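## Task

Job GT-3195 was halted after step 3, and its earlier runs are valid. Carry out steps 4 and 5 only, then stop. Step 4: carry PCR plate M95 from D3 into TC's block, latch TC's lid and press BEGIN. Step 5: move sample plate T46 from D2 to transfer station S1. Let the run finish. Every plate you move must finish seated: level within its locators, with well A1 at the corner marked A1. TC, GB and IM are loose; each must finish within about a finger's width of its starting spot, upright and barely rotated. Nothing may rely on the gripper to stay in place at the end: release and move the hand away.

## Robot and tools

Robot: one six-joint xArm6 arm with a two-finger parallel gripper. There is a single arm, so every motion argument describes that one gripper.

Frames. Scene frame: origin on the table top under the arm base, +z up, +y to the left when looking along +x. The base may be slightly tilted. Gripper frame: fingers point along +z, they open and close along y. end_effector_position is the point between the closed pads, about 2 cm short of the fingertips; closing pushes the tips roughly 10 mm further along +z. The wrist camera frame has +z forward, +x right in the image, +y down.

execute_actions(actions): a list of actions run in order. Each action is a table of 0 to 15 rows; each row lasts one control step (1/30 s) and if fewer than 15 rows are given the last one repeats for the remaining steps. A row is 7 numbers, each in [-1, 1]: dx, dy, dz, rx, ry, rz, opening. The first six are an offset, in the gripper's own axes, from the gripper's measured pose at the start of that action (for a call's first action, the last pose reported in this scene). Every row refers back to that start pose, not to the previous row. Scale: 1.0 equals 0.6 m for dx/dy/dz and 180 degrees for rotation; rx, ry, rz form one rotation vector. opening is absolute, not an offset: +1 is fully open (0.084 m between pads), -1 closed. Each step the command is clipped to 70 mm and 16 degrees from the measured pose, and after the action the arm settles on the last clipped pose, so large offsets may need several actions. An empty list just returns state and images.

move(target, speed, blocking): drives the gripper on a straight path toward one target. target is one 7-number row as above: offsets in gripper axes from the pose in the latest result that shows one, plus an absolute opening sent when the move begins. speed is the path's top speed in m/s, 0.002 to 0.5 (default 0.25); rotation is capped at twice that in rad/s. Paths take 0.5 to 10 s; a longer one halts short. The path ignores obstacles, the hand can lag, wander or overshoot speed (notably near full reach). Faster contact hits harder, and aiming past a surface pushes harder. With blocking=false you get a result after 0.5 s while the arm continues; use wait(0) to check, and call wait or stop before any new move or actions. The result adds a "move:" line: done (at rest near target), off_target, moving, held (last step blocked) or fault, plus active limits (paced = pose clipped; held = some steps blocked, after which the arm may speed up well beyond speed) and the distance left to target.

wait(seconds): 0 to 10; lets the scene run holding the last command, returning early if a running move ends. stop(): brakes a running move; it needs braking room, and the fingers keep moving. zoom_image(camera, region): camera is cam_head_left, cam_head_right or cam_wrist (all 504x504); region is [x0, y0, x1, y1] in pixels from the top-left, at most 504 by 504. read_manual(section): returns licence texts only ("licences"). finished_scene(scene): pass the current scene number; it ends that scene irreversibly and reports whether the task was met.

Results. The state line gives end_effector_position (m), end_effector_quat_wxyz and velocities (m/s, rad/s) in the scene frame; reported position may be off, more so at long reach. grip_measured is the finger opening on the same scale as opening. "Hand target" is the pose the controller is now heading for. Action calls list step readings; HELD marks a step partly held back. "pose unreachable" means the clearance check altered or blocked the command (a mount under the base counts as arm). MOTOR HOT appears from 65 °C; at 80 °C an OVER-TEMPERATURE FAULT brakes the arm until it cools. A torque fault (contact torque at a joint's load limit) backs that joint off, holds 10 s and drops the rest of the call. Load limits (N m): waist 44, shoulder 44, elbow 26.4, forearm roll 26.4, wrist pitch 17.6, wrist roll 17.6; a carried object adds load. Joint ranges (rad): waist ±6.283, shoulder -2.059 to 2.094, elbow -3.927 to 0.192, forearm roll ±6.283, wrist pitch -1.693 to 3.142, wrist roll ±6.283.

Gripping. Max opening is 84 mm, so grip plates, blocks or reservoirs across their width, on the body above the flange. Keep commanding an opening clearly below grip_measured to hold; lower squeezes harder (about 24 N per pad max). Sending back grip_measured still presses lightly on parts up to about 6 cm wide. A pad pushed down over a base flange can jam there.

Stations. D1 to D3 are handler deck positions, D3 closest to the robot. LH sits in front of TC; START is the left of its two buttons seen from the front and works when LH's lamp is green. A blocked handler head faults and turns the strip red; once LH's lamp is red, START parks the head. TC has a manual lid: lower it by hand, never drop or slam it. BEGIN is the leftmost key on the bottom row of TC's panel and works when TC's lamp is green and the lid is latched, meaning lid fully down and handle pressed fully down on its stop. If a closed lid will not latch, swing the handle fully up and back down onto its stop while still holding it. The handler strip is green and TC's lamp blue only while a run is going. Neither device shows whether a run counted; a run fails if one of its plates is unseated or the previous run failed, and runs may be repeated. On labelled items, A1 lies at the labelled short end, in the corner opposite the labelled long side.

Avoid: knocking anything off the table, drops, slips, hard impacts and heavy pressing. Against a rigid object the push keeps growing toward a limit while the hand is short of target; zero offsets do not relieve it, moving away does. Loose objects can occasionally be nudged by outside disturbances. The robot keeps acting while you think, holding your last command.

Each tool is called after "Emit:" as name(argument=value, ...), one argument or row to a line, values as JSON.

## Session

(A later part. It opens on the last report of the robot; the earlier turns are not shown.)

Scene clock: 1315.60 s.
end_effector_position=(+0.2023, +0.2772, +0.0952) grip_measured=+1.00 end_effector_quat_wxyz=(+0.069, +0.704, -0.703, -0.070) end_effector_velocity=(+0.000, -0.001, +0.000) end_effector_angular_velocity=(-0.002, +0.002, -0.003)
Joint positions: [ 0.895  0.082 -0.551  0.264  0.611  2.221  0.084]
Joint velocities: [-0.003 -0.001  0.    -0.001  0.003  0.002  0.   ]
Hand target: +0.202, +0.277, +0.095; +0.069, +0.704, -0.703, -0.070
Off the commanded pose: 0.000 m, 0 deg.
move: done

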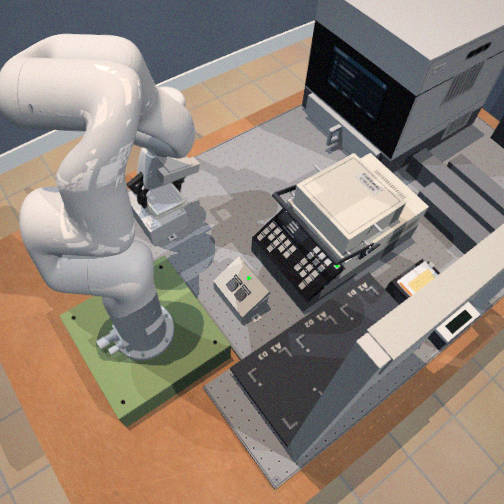

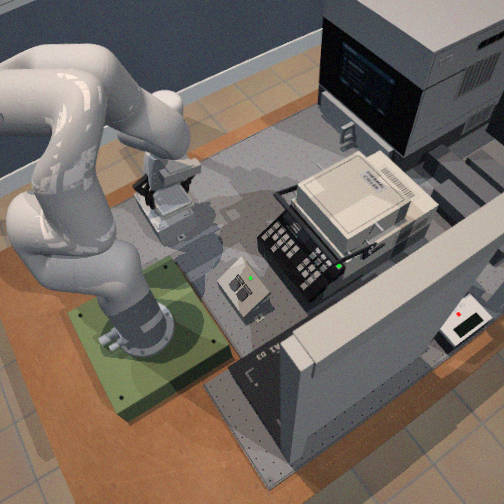

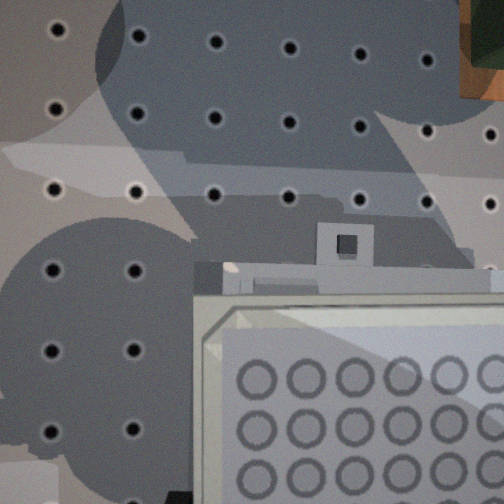

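Emit:
move(
  target=[0,0,0.028,0,0,0,1],
  speed=0.02,
)

Emit:
move(
  target=[0,0,0.014,-0.06,0,0,1],
  speed=0.01,
)

Emit:
move(
  target=[0,0,-0.03,0,0,0,1],
  speed=0.02,
)

Scene clock: 1319.90 s.
end_effector_position=(+0.1996, +0.2777, +0.0795) grip_measured=+1.00 end_effector_quat_wxyz=(+0.068, +0.704, -0.704, -0.070) end_effector_velocity=(+0.001, +0.000, -0.001) end_effector_angular_velocity=(+0.003, -0.002, -0.000)
Joint positions: [ 0.907  0.13  -0.545  0.29   0.556  2.203  0.084]
Joint velocities: [-0.001  0.003  0.     0.003 -0.006 -0.004  0.   ]
Hand target: +0.199, +0.277, +0.079; +0.069, +0.704, -0.703, -0.070
Off the commanded pose: 0.001 m, 0 deg.
move: done

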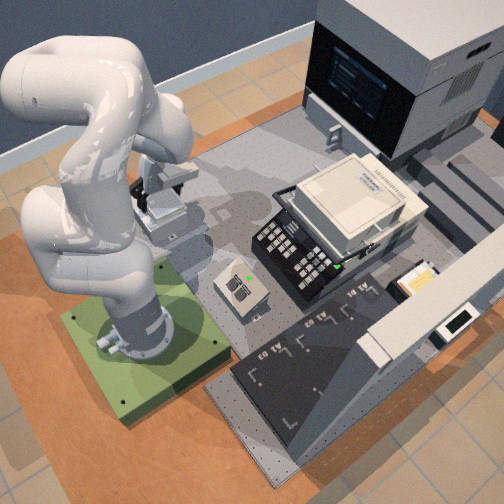

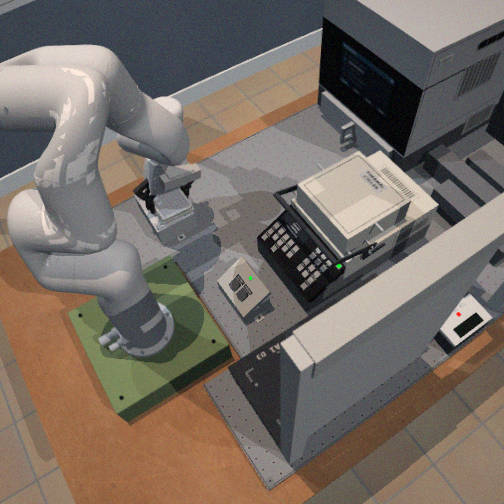

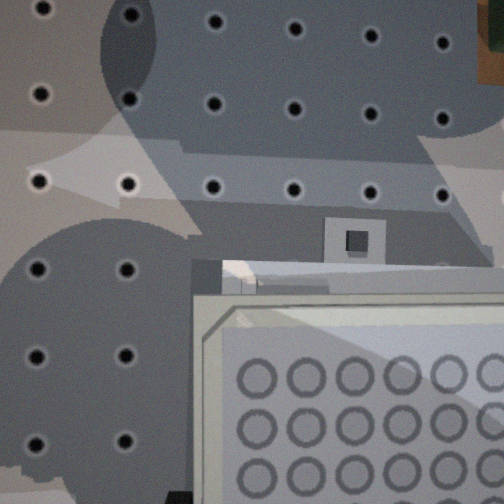

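Scene clock: 1329.53 s.
end_effector_position=(+0.1999, +0.2789, +0.0715) grip_measured=+1.00 end_effector_quat_wxyz=(+0.131, +0.695, -0.694, -0.135) end_effector_velocity=(+0.000, +0.000, +0.000) end_effector_angular_velocity=(+0.001, +0.001, +0.001)
Joint positions: [ 0.832  0.243 -0.676  0.414  0.739  2.036  0.084]
Joint velocities: [-0.     0.002 -0.002  0.     0.002 -0.002  0.   ]
Hand target: +0.198, +0.278, +0.071; +0.134, +0.694, -0.694, -0.136
Off the commanded pose: 0.002 m, 0 deg.
move: done

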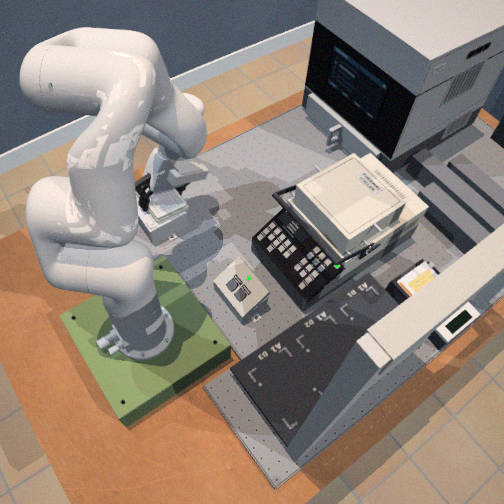

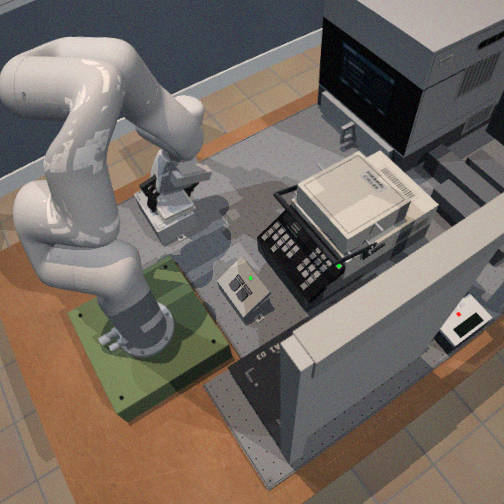

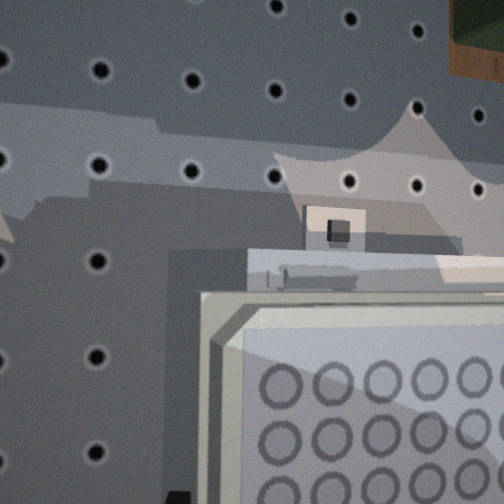

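Scene clock: 1330.77 s.
end_effector_position=(+0.2062, +0.2787, +0.0881) grip_measured=+1.00 end_effector_quat_wxyz=(+0.131, +0.695, -0.694, -0.135) end_effector_velocity=(+0.003, +0.001, +0.001) end_effector_angular_velocity=(+0.003, -0.005, -0.004)
Joint positions: [ 0.814  0.203 -0.69   0.384  0.792  2.055  0.084]
Joint velocities: [-0.003 -0.001 -0.003 -0.001 -0.003  0.001  0.   ]
Hand target: +0.207, +0.279, +0.088; +0.131, +0.695, -0.694, -0.135
Off the commanded pose: 0.000 m, 0 deg.
move: done

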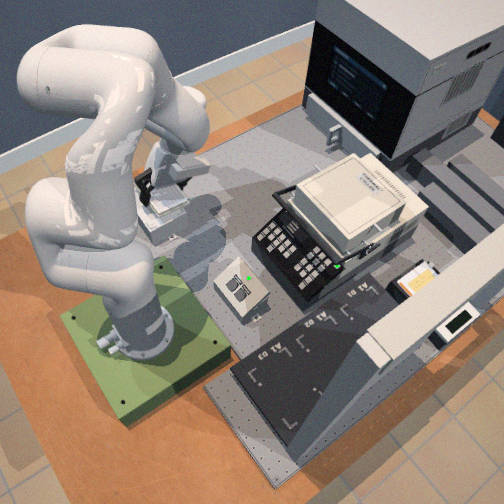

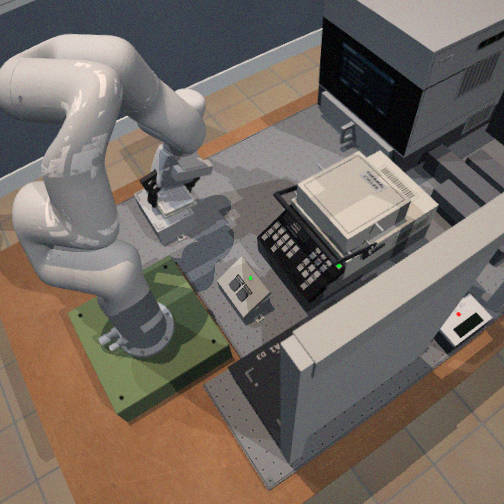

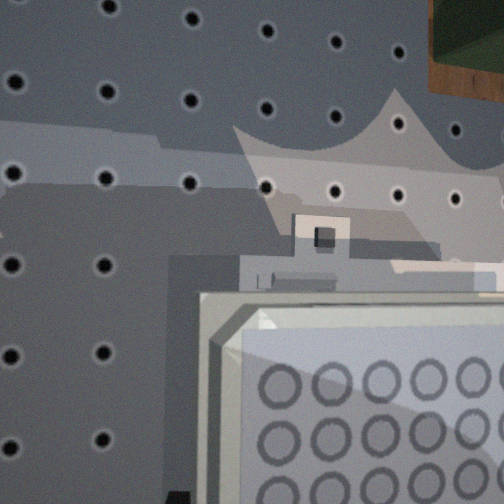

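Emit:
move(
  target=[0,0,-0.05,0,0,0,1],
  speed=0.03,
)

Scene clock: 1335.13 s.
end_effector_position=(+0.2172, +0.2785, +0.1158) grip_measured=+1.00 end_effector_quat_wxyz=(+0.131, +0.695, -0.694, -0.135) end_effector_velocity=(-0.000, -0.001, +0.000) end_effector_angular_velocity=(-0.001, +0.002, -0.000)
Joint positions: [ 0.786  0.145 -0.721  0.343  0.881  2.08   0.084]
Joint velocities: [-0.001 -0.001  0.    -0.001  0.003  0.001  0.   ]
Hand target: +0.217, +0.279, +0.116; +0.131, +0.695, -0.694, -0.135
Off the commanded pose: 0.000 m, 0 deg.
move: done

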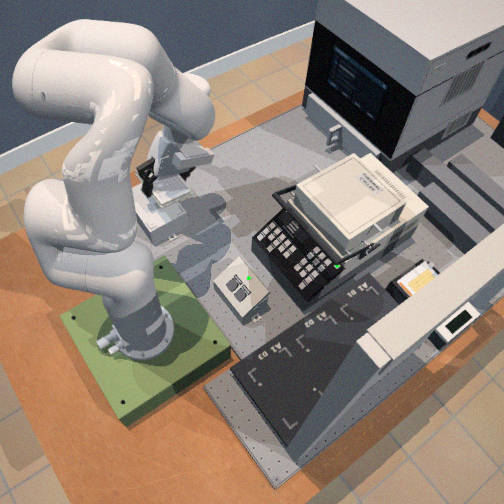

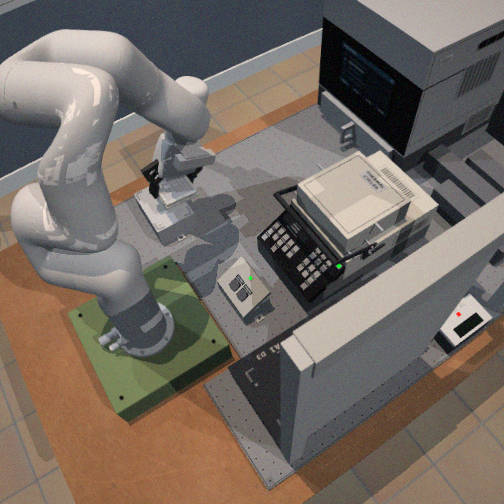

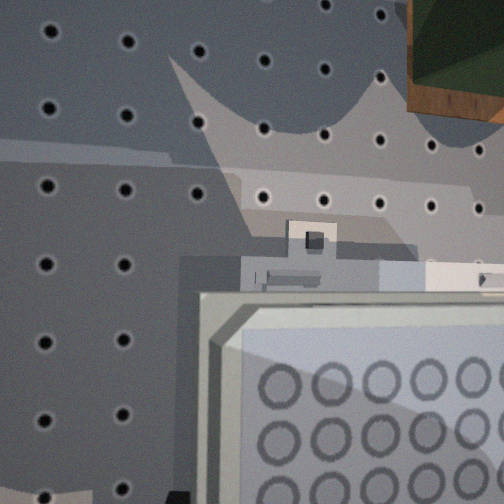

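Emit:
zoom_image(
  camera="cam_head_right",
  region=[120,130,240,250],
)

Region (120, 130, 240, 250) of cam_head_right's 504x504 image, scaled by 4.200, with more detail than that image has.

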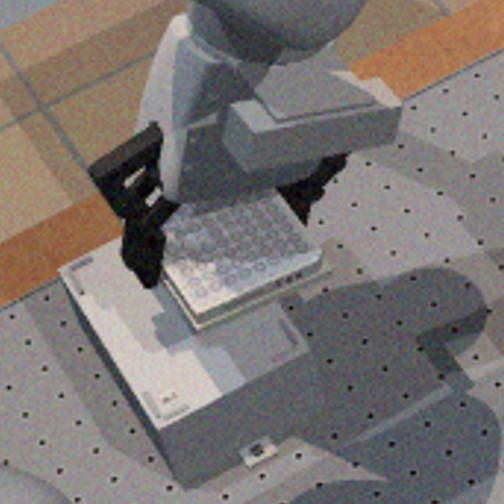

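Emit:
move(
  target=[0,-0.0125,0.081,0,0,0,1],
  speed=0.012,
)

Scene clock: 1350.17 s.
end_effector_position=(+0.2060, +0.2786, +0.0678) grip_measured=+1.00 end_effector_quat_wxyz=(+0.132, +0.695, -0.694, -0.135) end_effector_velocity=(+0.001, +0.002, +0.001) end_effector_angular_velocity=(+0.004, -0.005, -0.000)
Joint positions: [ 0.82   0.265 -0.694  0.409  0.739  2.028  0.084]
Joint velocities: [ 0.001 -0.002 -0.002  0.001 -0.002  0.    -0.   ]
Hand target: +0.206, +0.279, +0.068; +0.131, +0.695, -0.694, -0.135
Off the commanded pose: 0.000 m, 0 deg.
move: done

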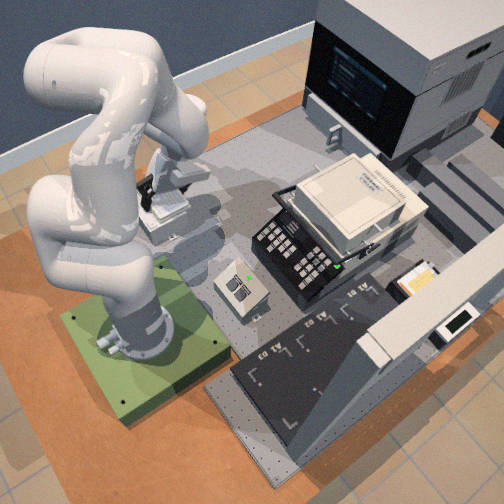

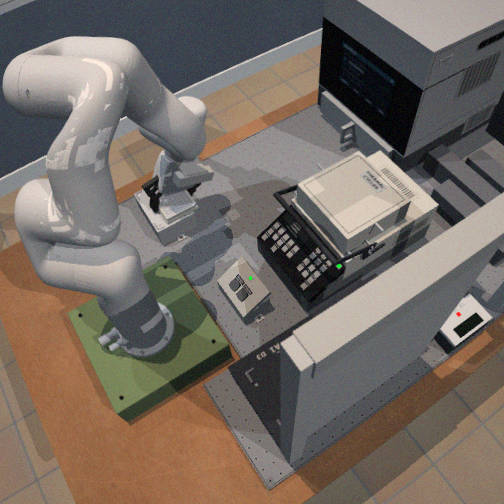

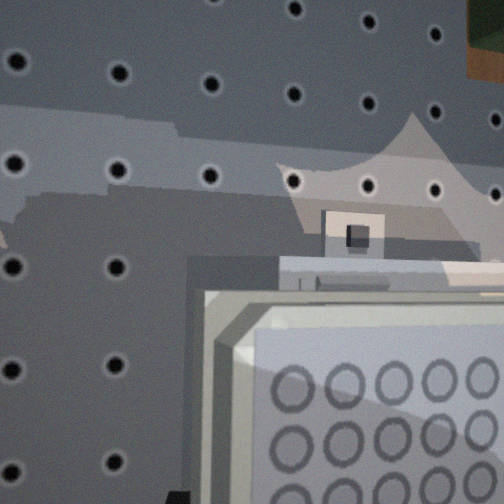

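Progress. More down.

Emit:
move(
  target=[0,-0.004,0.012,-0.02,0,0,1],
  speed=0.006,
)

Emit:
move(
  target=[0,0,-0.035,0,0,0,1],
  speed=0.02,
)

Scene clock: 1358.13 s.
end_effector_position=(+0.2054, +0.2787, +0.0611) grip_measured=+1.00 end_effector_quat_wxyz=(+0.154, +0.690, -0.689, -0.157) end_effector_velocity=(+0.000, +0.000, +0.000) end_effector_angular_velocity=(+0.002, -0.001, +0.002)
Joint positions: [ 0.796  0.32  -0.744  0.438  0.797  1.983  0.084]
Joint velocities: [-0.    -0.001  0.001  0.    -0.001 -0.002  0.   ]
Hand target: +0.206, +0.279, +0.060; +0.153, +0.690, -0.690, -0.156
Off the commanded pose: 0.001 m, 0 deg.
move: done

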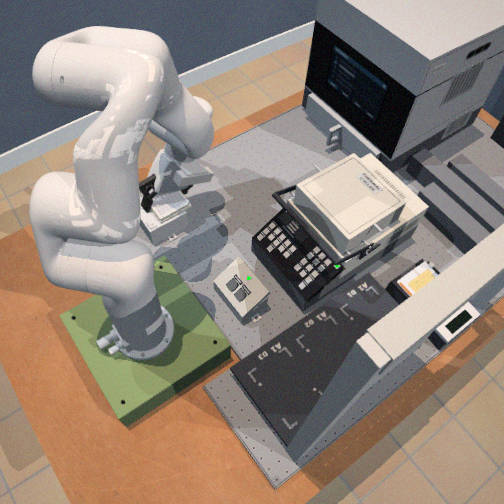

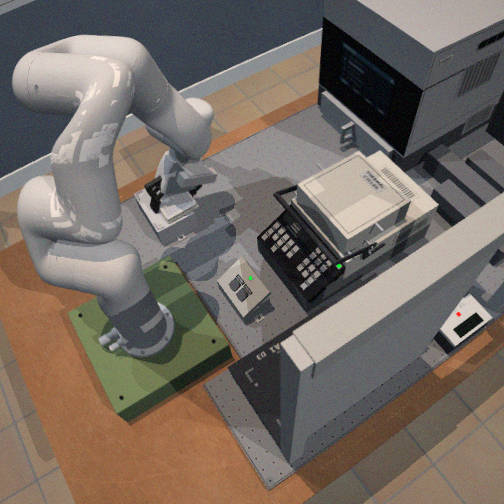

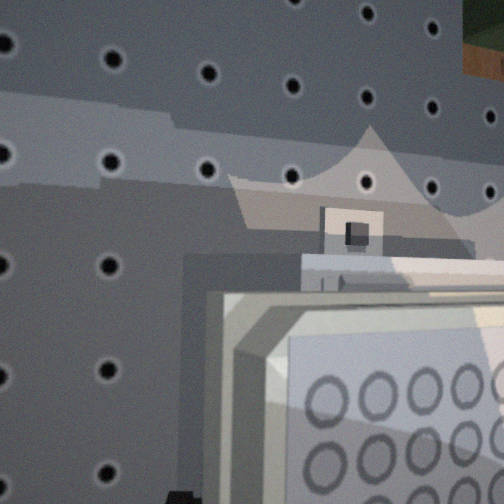

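Scene clock: 1359.43 s.
end_effector_position=(+0.2143, +0.2786, +0.0800) grip_measured=+1.00 end_effector_quat_wxyz=(+0.154, +0.690, -0.689, -0.157) end_effector_velocity=(-0.002, -0.002, -0.001) end_effector_angular_velocity=(-0.005, +0.006, -0.001)
Joint positions: [ 0.775  0.279 -0.763  0.404  0.855  2.004  0.084]
Joint velocities: [-0.001  0.002  0.002 -0.002  0.003  0.001 -0.   ]
Hand target: +0.214, +0.279, +0.080; +0.154, +0.690, -0.689, -0.157
Off the commanded pose: 0.000 m, 0 deg.
move: done

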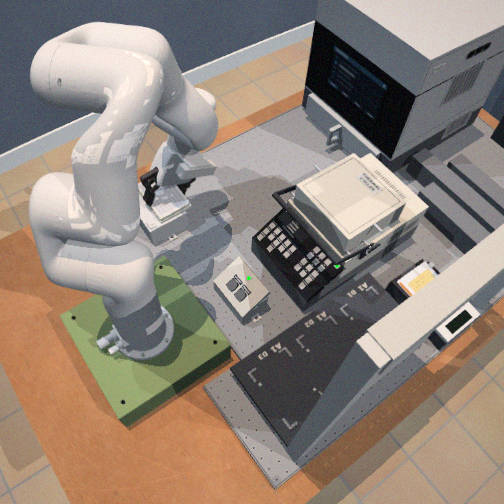

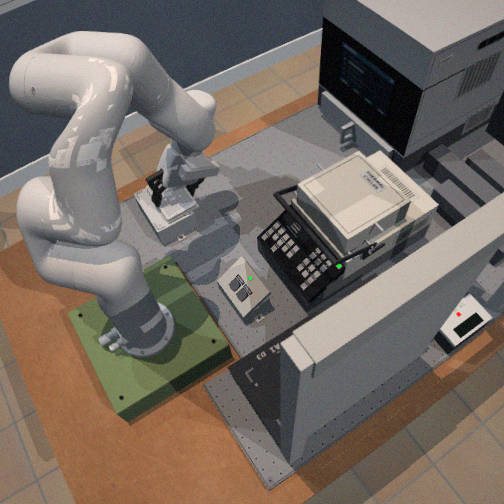

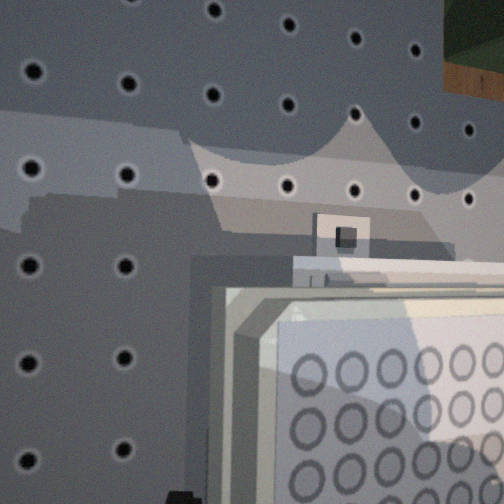

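Emit:
zoom_image(
  camera="cam_head_left",
  region=[110,140,230,260],
)

Emit:
zoom_image(
  camera="cam_head_right",
  region=[120,140,240,260],
)

Region (110, 140, 230, 260) of cam_head_left's 504x504 image, scaled by 4.200, with more detail than that image has.

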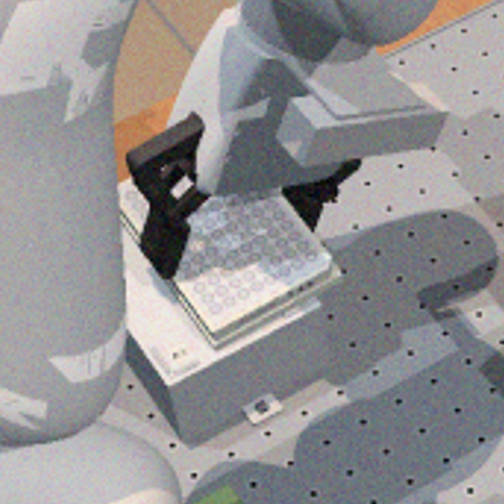

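Region (120, 140, 240, 260) of cam_head_right's 504x504 image, scaled by 4.200, with more detail than that image has.

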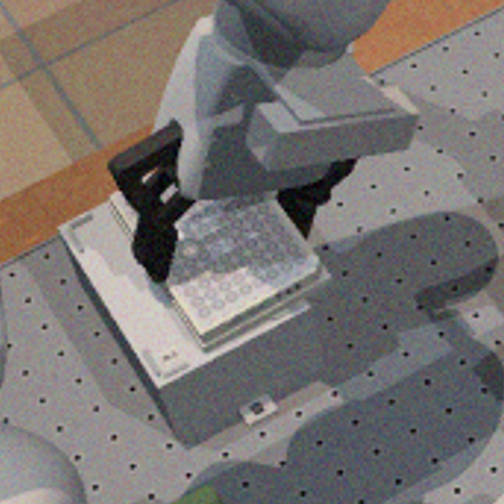

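Emit:
move(
  target=[0,-0.003,0.02,0,0,0,1],
  speed=0.02,
)

Emit:
move(
  target=[0,-0.008,0,0,0,0,1],
  speed=0.01,
)

Emit:
move(
  target=[0,0,-0.05,0,0,0,1],
  speed=0.02,
)

Scene clock: 1369.87 s.
end_effector_position=(+0.2108, +0.2787, +0.0684) grip_measured=+1.00 end_effector_quat_wxyz=(+0.154, +0.690, -0.689, -0.157) end_effector_velocity=(+0.001, +0.001, +0.000) end_effector_angular_velocity=(+0.003, -0.003, +0.002)
Joint positions: [ 0.784  0.307 -0.756  0.421  0.822  1.991  0.084]
Joint velocities: [ 0.002  0.    -0.001  0.001 -0.003 -0.003  0.   ]
Hand target: +0.211, +0.279, +0.068; +0.154, +0.690, -0.689, -0.157
Off the commanded pose: 0.000 m, 0 deg.
move: done

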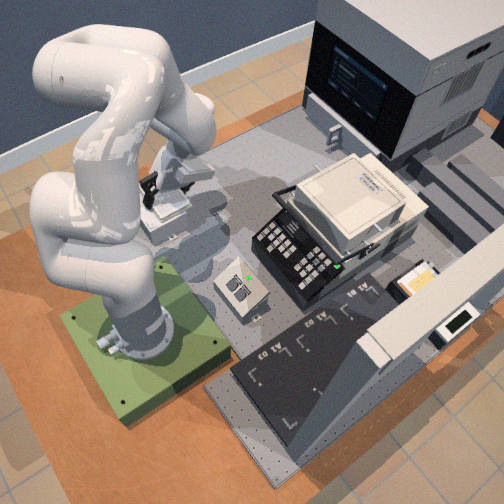

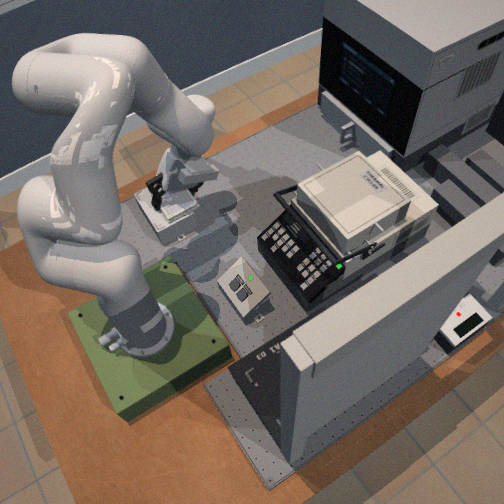

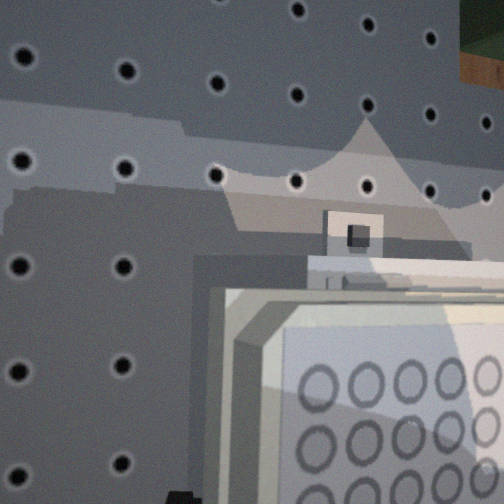

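Scene clock: 1370.57 s.
end_effector_position=(+0.2151, +0.2787, +0.0664) grip_measured=+1.00 end_effector_quat_wxyz=(+0.154, +0.690, -0.689, -0.157) end_effector_velocity=(-0.000, -0.000, -0.000) end_effector_angular_velocity=(-0.001, +0.001, +0.000)
Joint positions: [ 0.777  0.32  -0.769  0.418  0.822  1.986  0.084]
Joint velocities: [-0.     0.001 -0.    -0.001  0.001 -0.     0.   ]
Hand target: +0.215, +0.279, +0.066; +0.154, +0.690, -0.689, -0.157
Off the commanded pose: 0.000 m, 0 deg.
move: done

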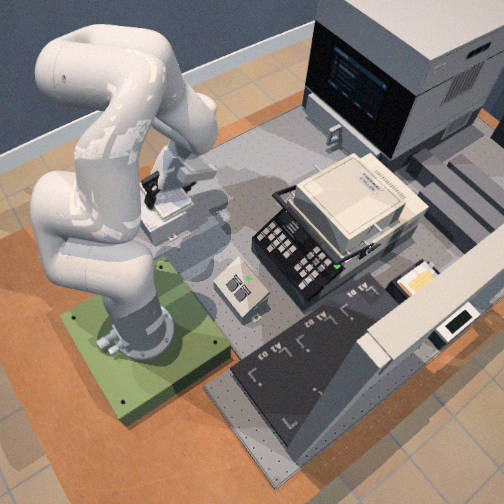

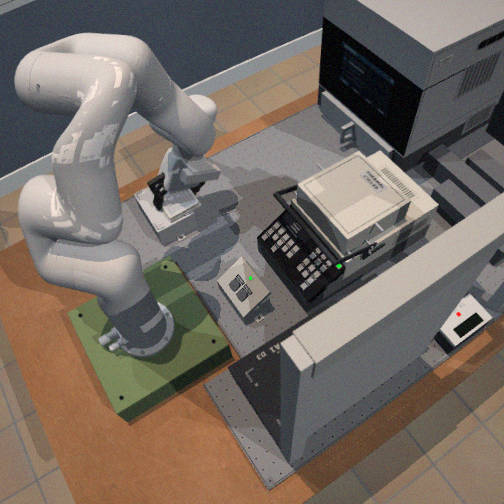

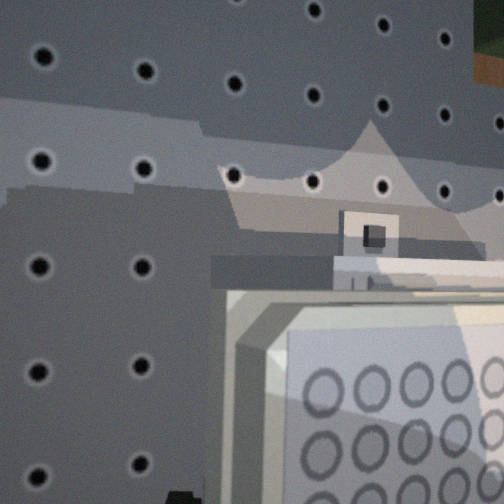

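Scene clock: 1372.33 s.
end_effector_position=(+0.2280, +0.2786, +0.0934) grip_measured=+1.00 end_effector_quat_wxyz=(+0.154, +0.690, -0.689, -0.157) end_effector_velocity=(-0.001, -0.000, +0.001) end_effector_angular_velocity=(-0.002, +0.002, +0.001)
Joint positions: [ 0.747  0.266 -0.8    0.375  0.906  2.013  0.084]
Joint velocities: [ 0.    -0.002  0.001 -0.001  0.003  0.001  0.   ]
Hand target: +0.228, +0.279, +0.093; +0.154, +0.690, -0.689, -0.157
Off the commanded pose: 0.000 m, 0 deg.
move: done

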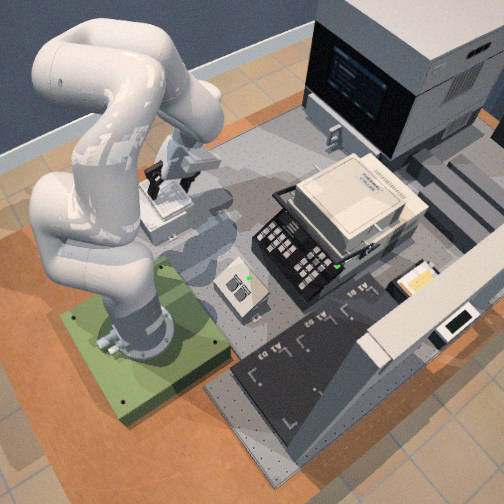

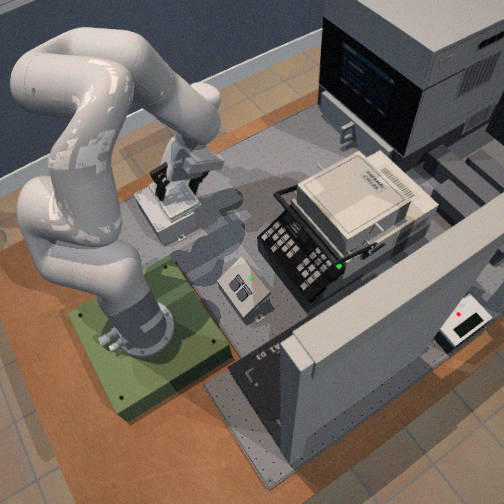

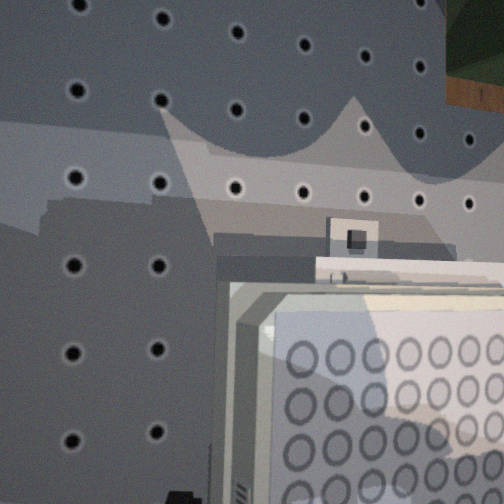

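Emit:
move(
  target=[0,0,-0.1,0.142,0,0,1],
  speed=0.08,
)

Scene clock: 1377.97 s.
end_effector_position=(+0.2536, +0.2785, +0.1477) grip_measured=+1.00 end_effector_quat_wxyz=(-0.003, +0.707, -0.707, -0.002) end_effector_velocity=(-0.000, -0.000, -0.001) end_effector_angular_velocity=(-0.003, -0.003, -0.000)
Joint positions: [ 0.848 -0.058 -0.564  0.002  0.616  2.401  0.084]
Joint velocities: [ 0.001 -0.     0.003 -0.007 -0.002  0.007  0.   ]
Hand target: +0.254, +0.278, +0.148; -0.003, +0.707, -0.707, -0.001
Off the commanded pose: 0.000 m, 0 deg.
move: done

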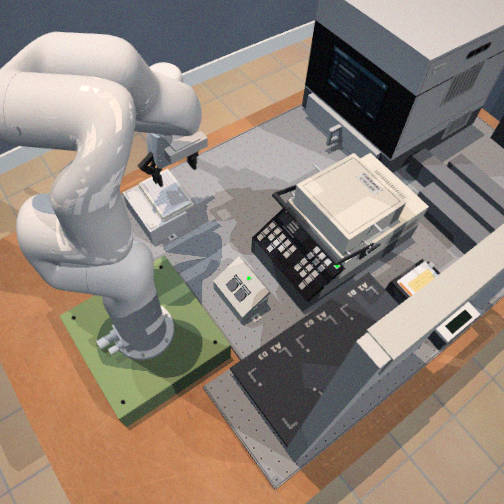

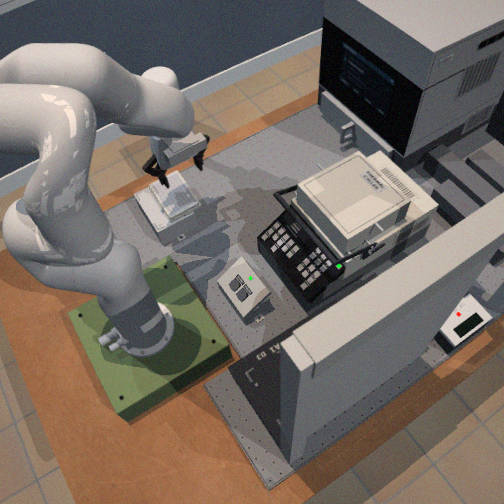

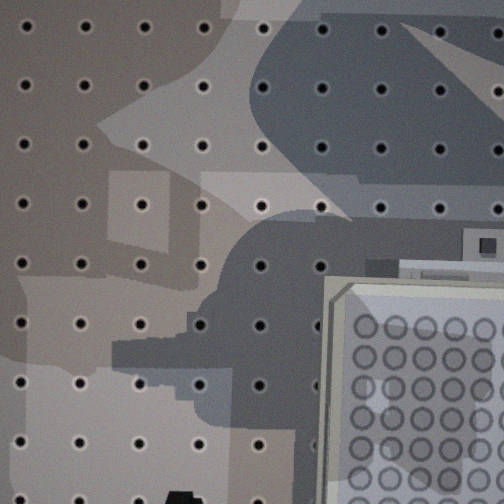

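Emit:
move(
  target=[0,0.095,0,0,0,0,1],
  speed=0.1,
)

Scene clock: 1382.77 s.
end_effector_position=(+0.1967, +0.2784, +0.1476) grip_measured=+1.00 end_effector_quat_wxyz=(-0.003, +0.707, -0.707, -0.002) end_effector_velocity=(-0.001, +0.000, +0.001) end_effector_angular_velocity=(+0.001, -0.001, +0.001)
Joint positions: [ 0.972 -0.174 -0.438  0.002  0.606  2.525  0.084]
Joint velocities: [ 0.002 -0.002  0.    -0.001  0.001  0.002 -0.   ]
Hand target: +0.197, +0.278, +0.148; -0.003, +0.707, -0.707, -0.002
Off the commanded pose: 0.000 m, 0 deg.
move: done

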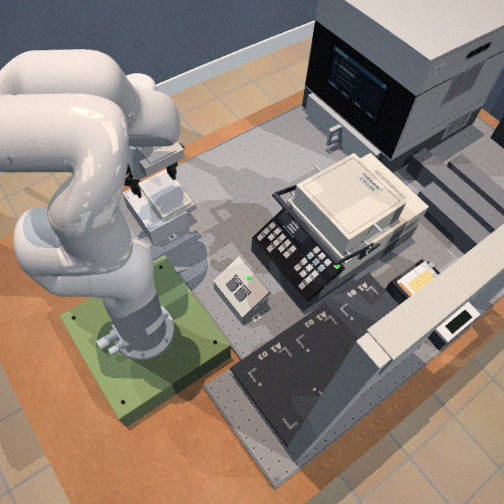

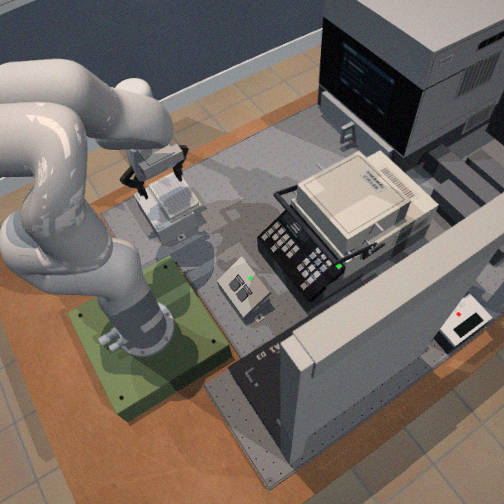

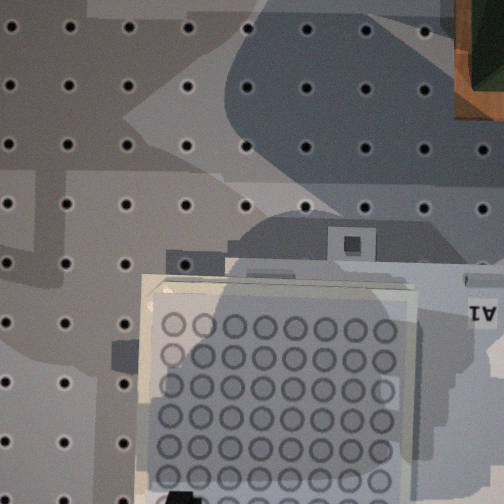

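Emit:
move(
  target=[0,-0.17,0,0,0,0,-1],
  speed=0.15,
)

Emit:
move(
  target=[0,0,0.091,0,0,0,-1],
  speed=0.08,
)

Emit:
move(
  target=[0,0.075,0,0,0,0,-1],
  speed=0.015,
)

Scene clock: 1395.30 s.
end_effector_position=(+0.2985, +0.2786, +0.1477) grip_measured=-1.00 end_effector_quat_wxyz=(-0.003, +0.707, -0.707, -0.001) end_effector_velocity=(+0.001, +0.001, +0.001) end_effector_angular_velocity=(+0.002, -0.001, +0.001)
Joint positions: [ 0.767  0.038 -0.678  0.003  0.635  2.319  0.   ]
Joint velocities: [-0.001  0.002 -0.005  0.001  0.001 -0.002  0.   ]
Hand target: +0.299, +0.279, +0.148; -0.003, +0.707, -0.707, -0.001
Off the commanded pose: 0.000 m, 0 deg.
move: done

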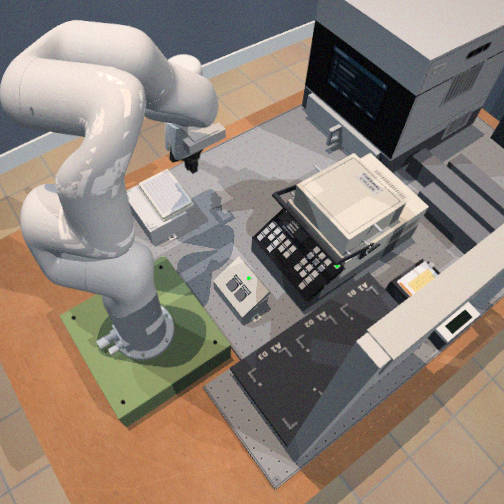

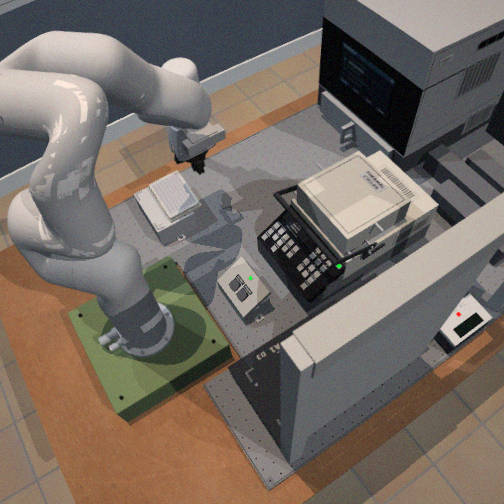

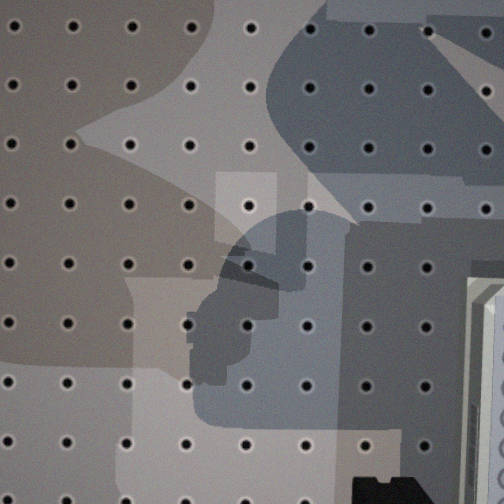

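Scene clock: 1396.33 s.
end_effector_position=(+0.2988, +0.2790, +0.0935) grip_measured=-1.00 end_effector_quat_wxyz=(-0.003, +0.707, -0.707, -0.001) end_effector_velocity=(+0.001, +0.000, -0.000) end_effector_angular_velocity=(+0.002, -0.002, -0.003)
Joint positions: [ 0.767  0.191 -0.663  0.003  0.467  2.318  0.   ]
Joint velocities: [-0.002  0.002 -0.001  0.    -0.004  0.001  0.   ]
Hand target: +0.299, +0.279, +0.093; -0.003, +0.707, -0.707, -0.001
Off the commanded pose: 0.000 m, 0 deg.
move: done

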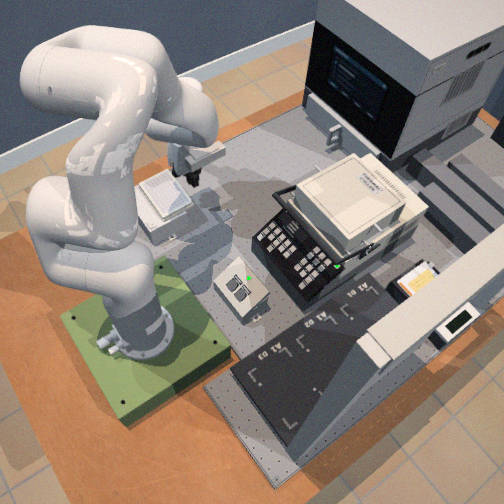

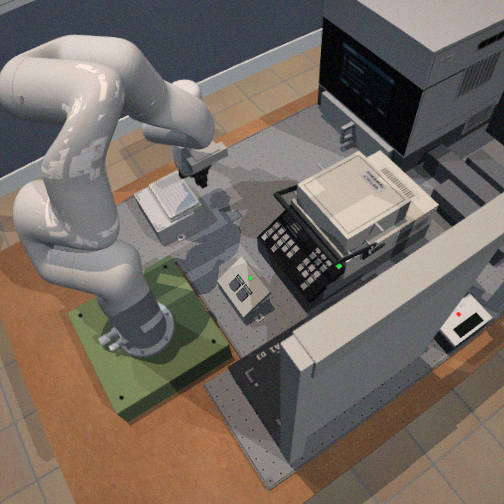

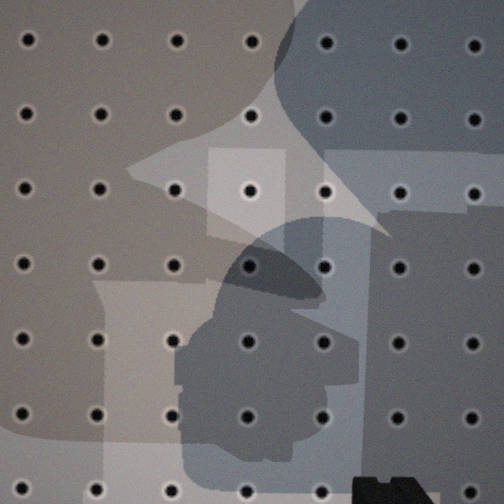

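Scene clock: 1399.57 s.
end_effector_position=(+0.2538, +0.2789, +0.0934) grip_measured=-1.00 end_effector_quat_wxyz=(-0.003, +0.707, -0.707, -0.001) end_effector_velocity=(-0.000, +0.001, +0.001) end_effector_angular_velocity=(+0.002, -0.002, -0.001)
Joint positions: [ 0.849  0.11  -0.547  0.003  0.431  2.4    0.   ]
Joint velocities: [ 0.002 -0.003  0.002 -0.    -0.001  0.004  0.   ]
Hand target: +0.254, +0.279, +0.093; -0.003, +0.707, -0.707, -0.001
Off the commanded pose: 0.000 m, 0 deg.
move: done

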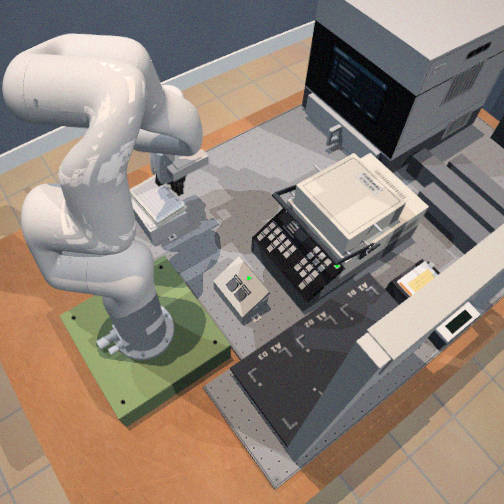

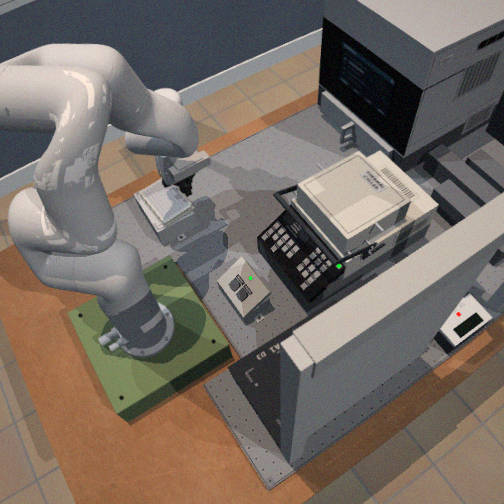

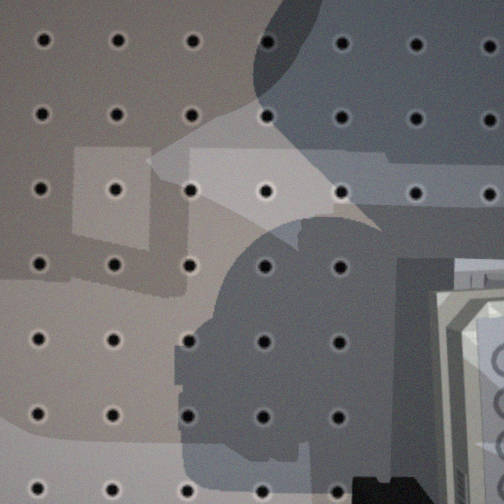

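Emit:
move(
  target=[0,0.022,0,0,0,0,-1],
  speed=0.01,
)

Emit:
move(
  target=[0,0.06,-0.13,0,0,0,-1],
  speed=0.08,
)

Scene clock: 1404.13 s.
end_effector_position=(+0.2407, +0.2789, +0.0934) grip_measured=-1.00 end_effector_quat_wxyz=(-0.003, +0.707, -0.707, -0.002) end_effector_velocity=(-0.001, -0.000, -0.000) end_effector_angular_velocity=(-0.001, +0.001, -0.002)
Joint positions: [ 0.875  0.087 -0.516  0.003  0.422  2.427  0.   ]
Joint velocities: [ 0.001  0.     0.001  0.    -0.     0.003  0.   ]
Hand target: +0.241, +0.279, +0.093; -0.003, +0.707, -0.707, -0.002
Off the commanded pose: 0.000 m, 0 deg.
move: done

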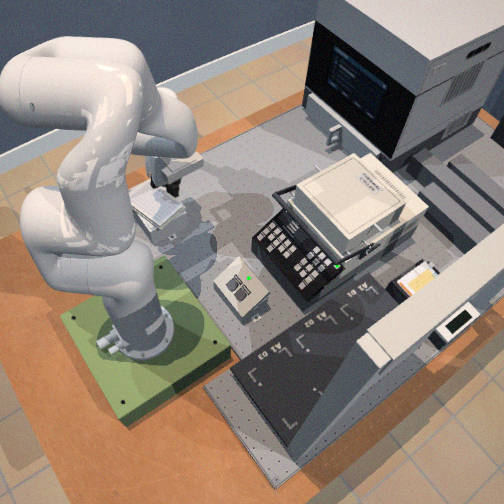

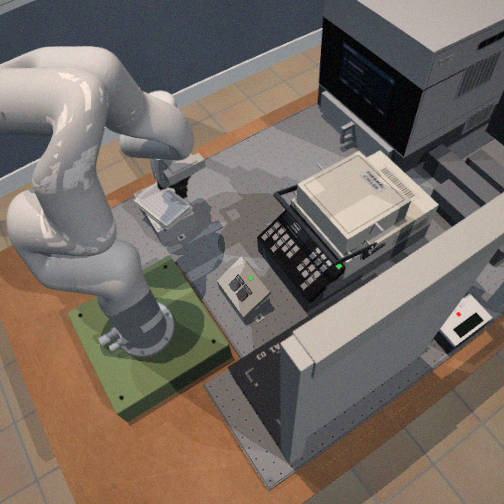

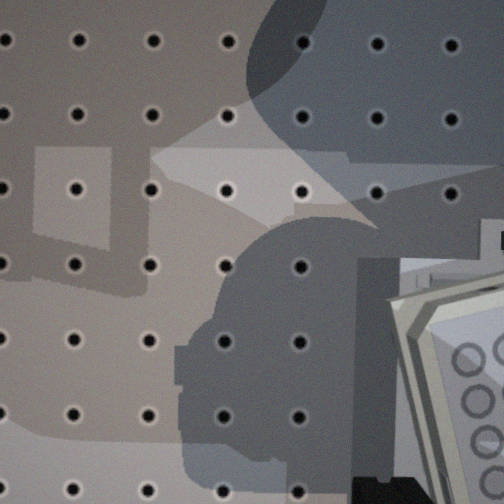

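Scene clock: 1405.60 s.
end_effector_position=(+0.2044, +0.2783, +0.1711) grip_measured=-1.00 end_effector_quat_wxyz=(-0.003, +0.707, -0.707, -0.002) end_effector_velocity=(-0.000, +0.001, +0.001) end_effector_angular_velocity=(+0.001, -0.001, +0.000)
Joint positions: [ 0.954 -0.227 -0.473  0.002  0.694  2.506  0.   ]
Joint velocities: [ 0.002 -0.003 -0.001 -0.     0.003  0.001  0.   ]
Hand target: +0.204, +0.278, +0.171; -0.003, +0.707, -0.707, -0.002
Off the commanded pose: 0.000 m, 0 deg.
move: done

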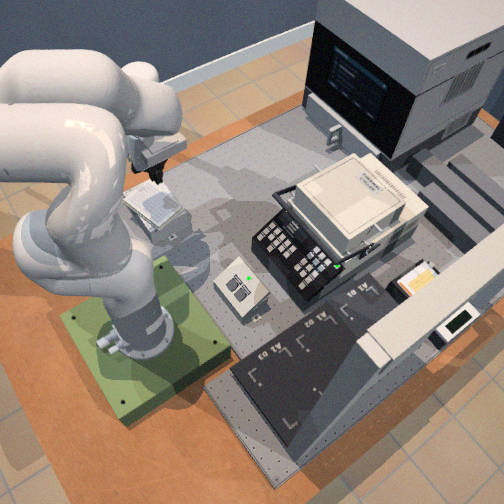

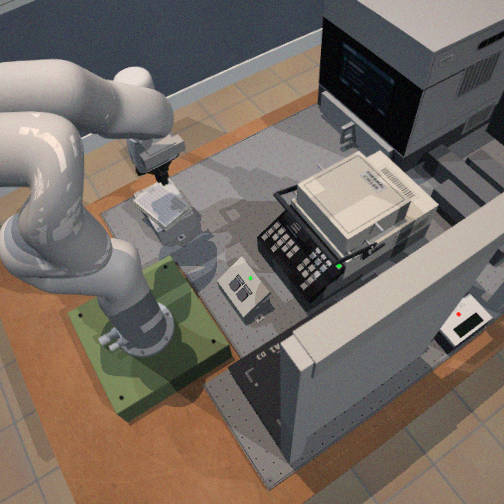

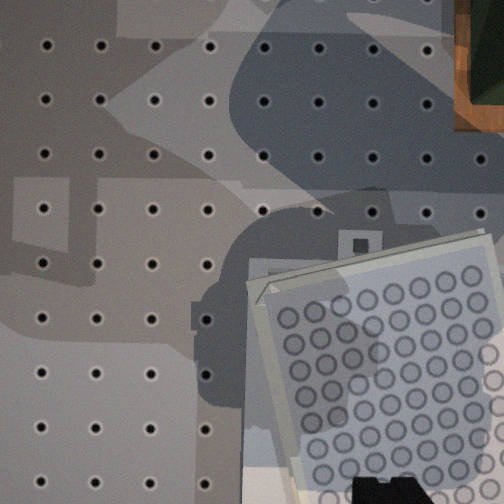

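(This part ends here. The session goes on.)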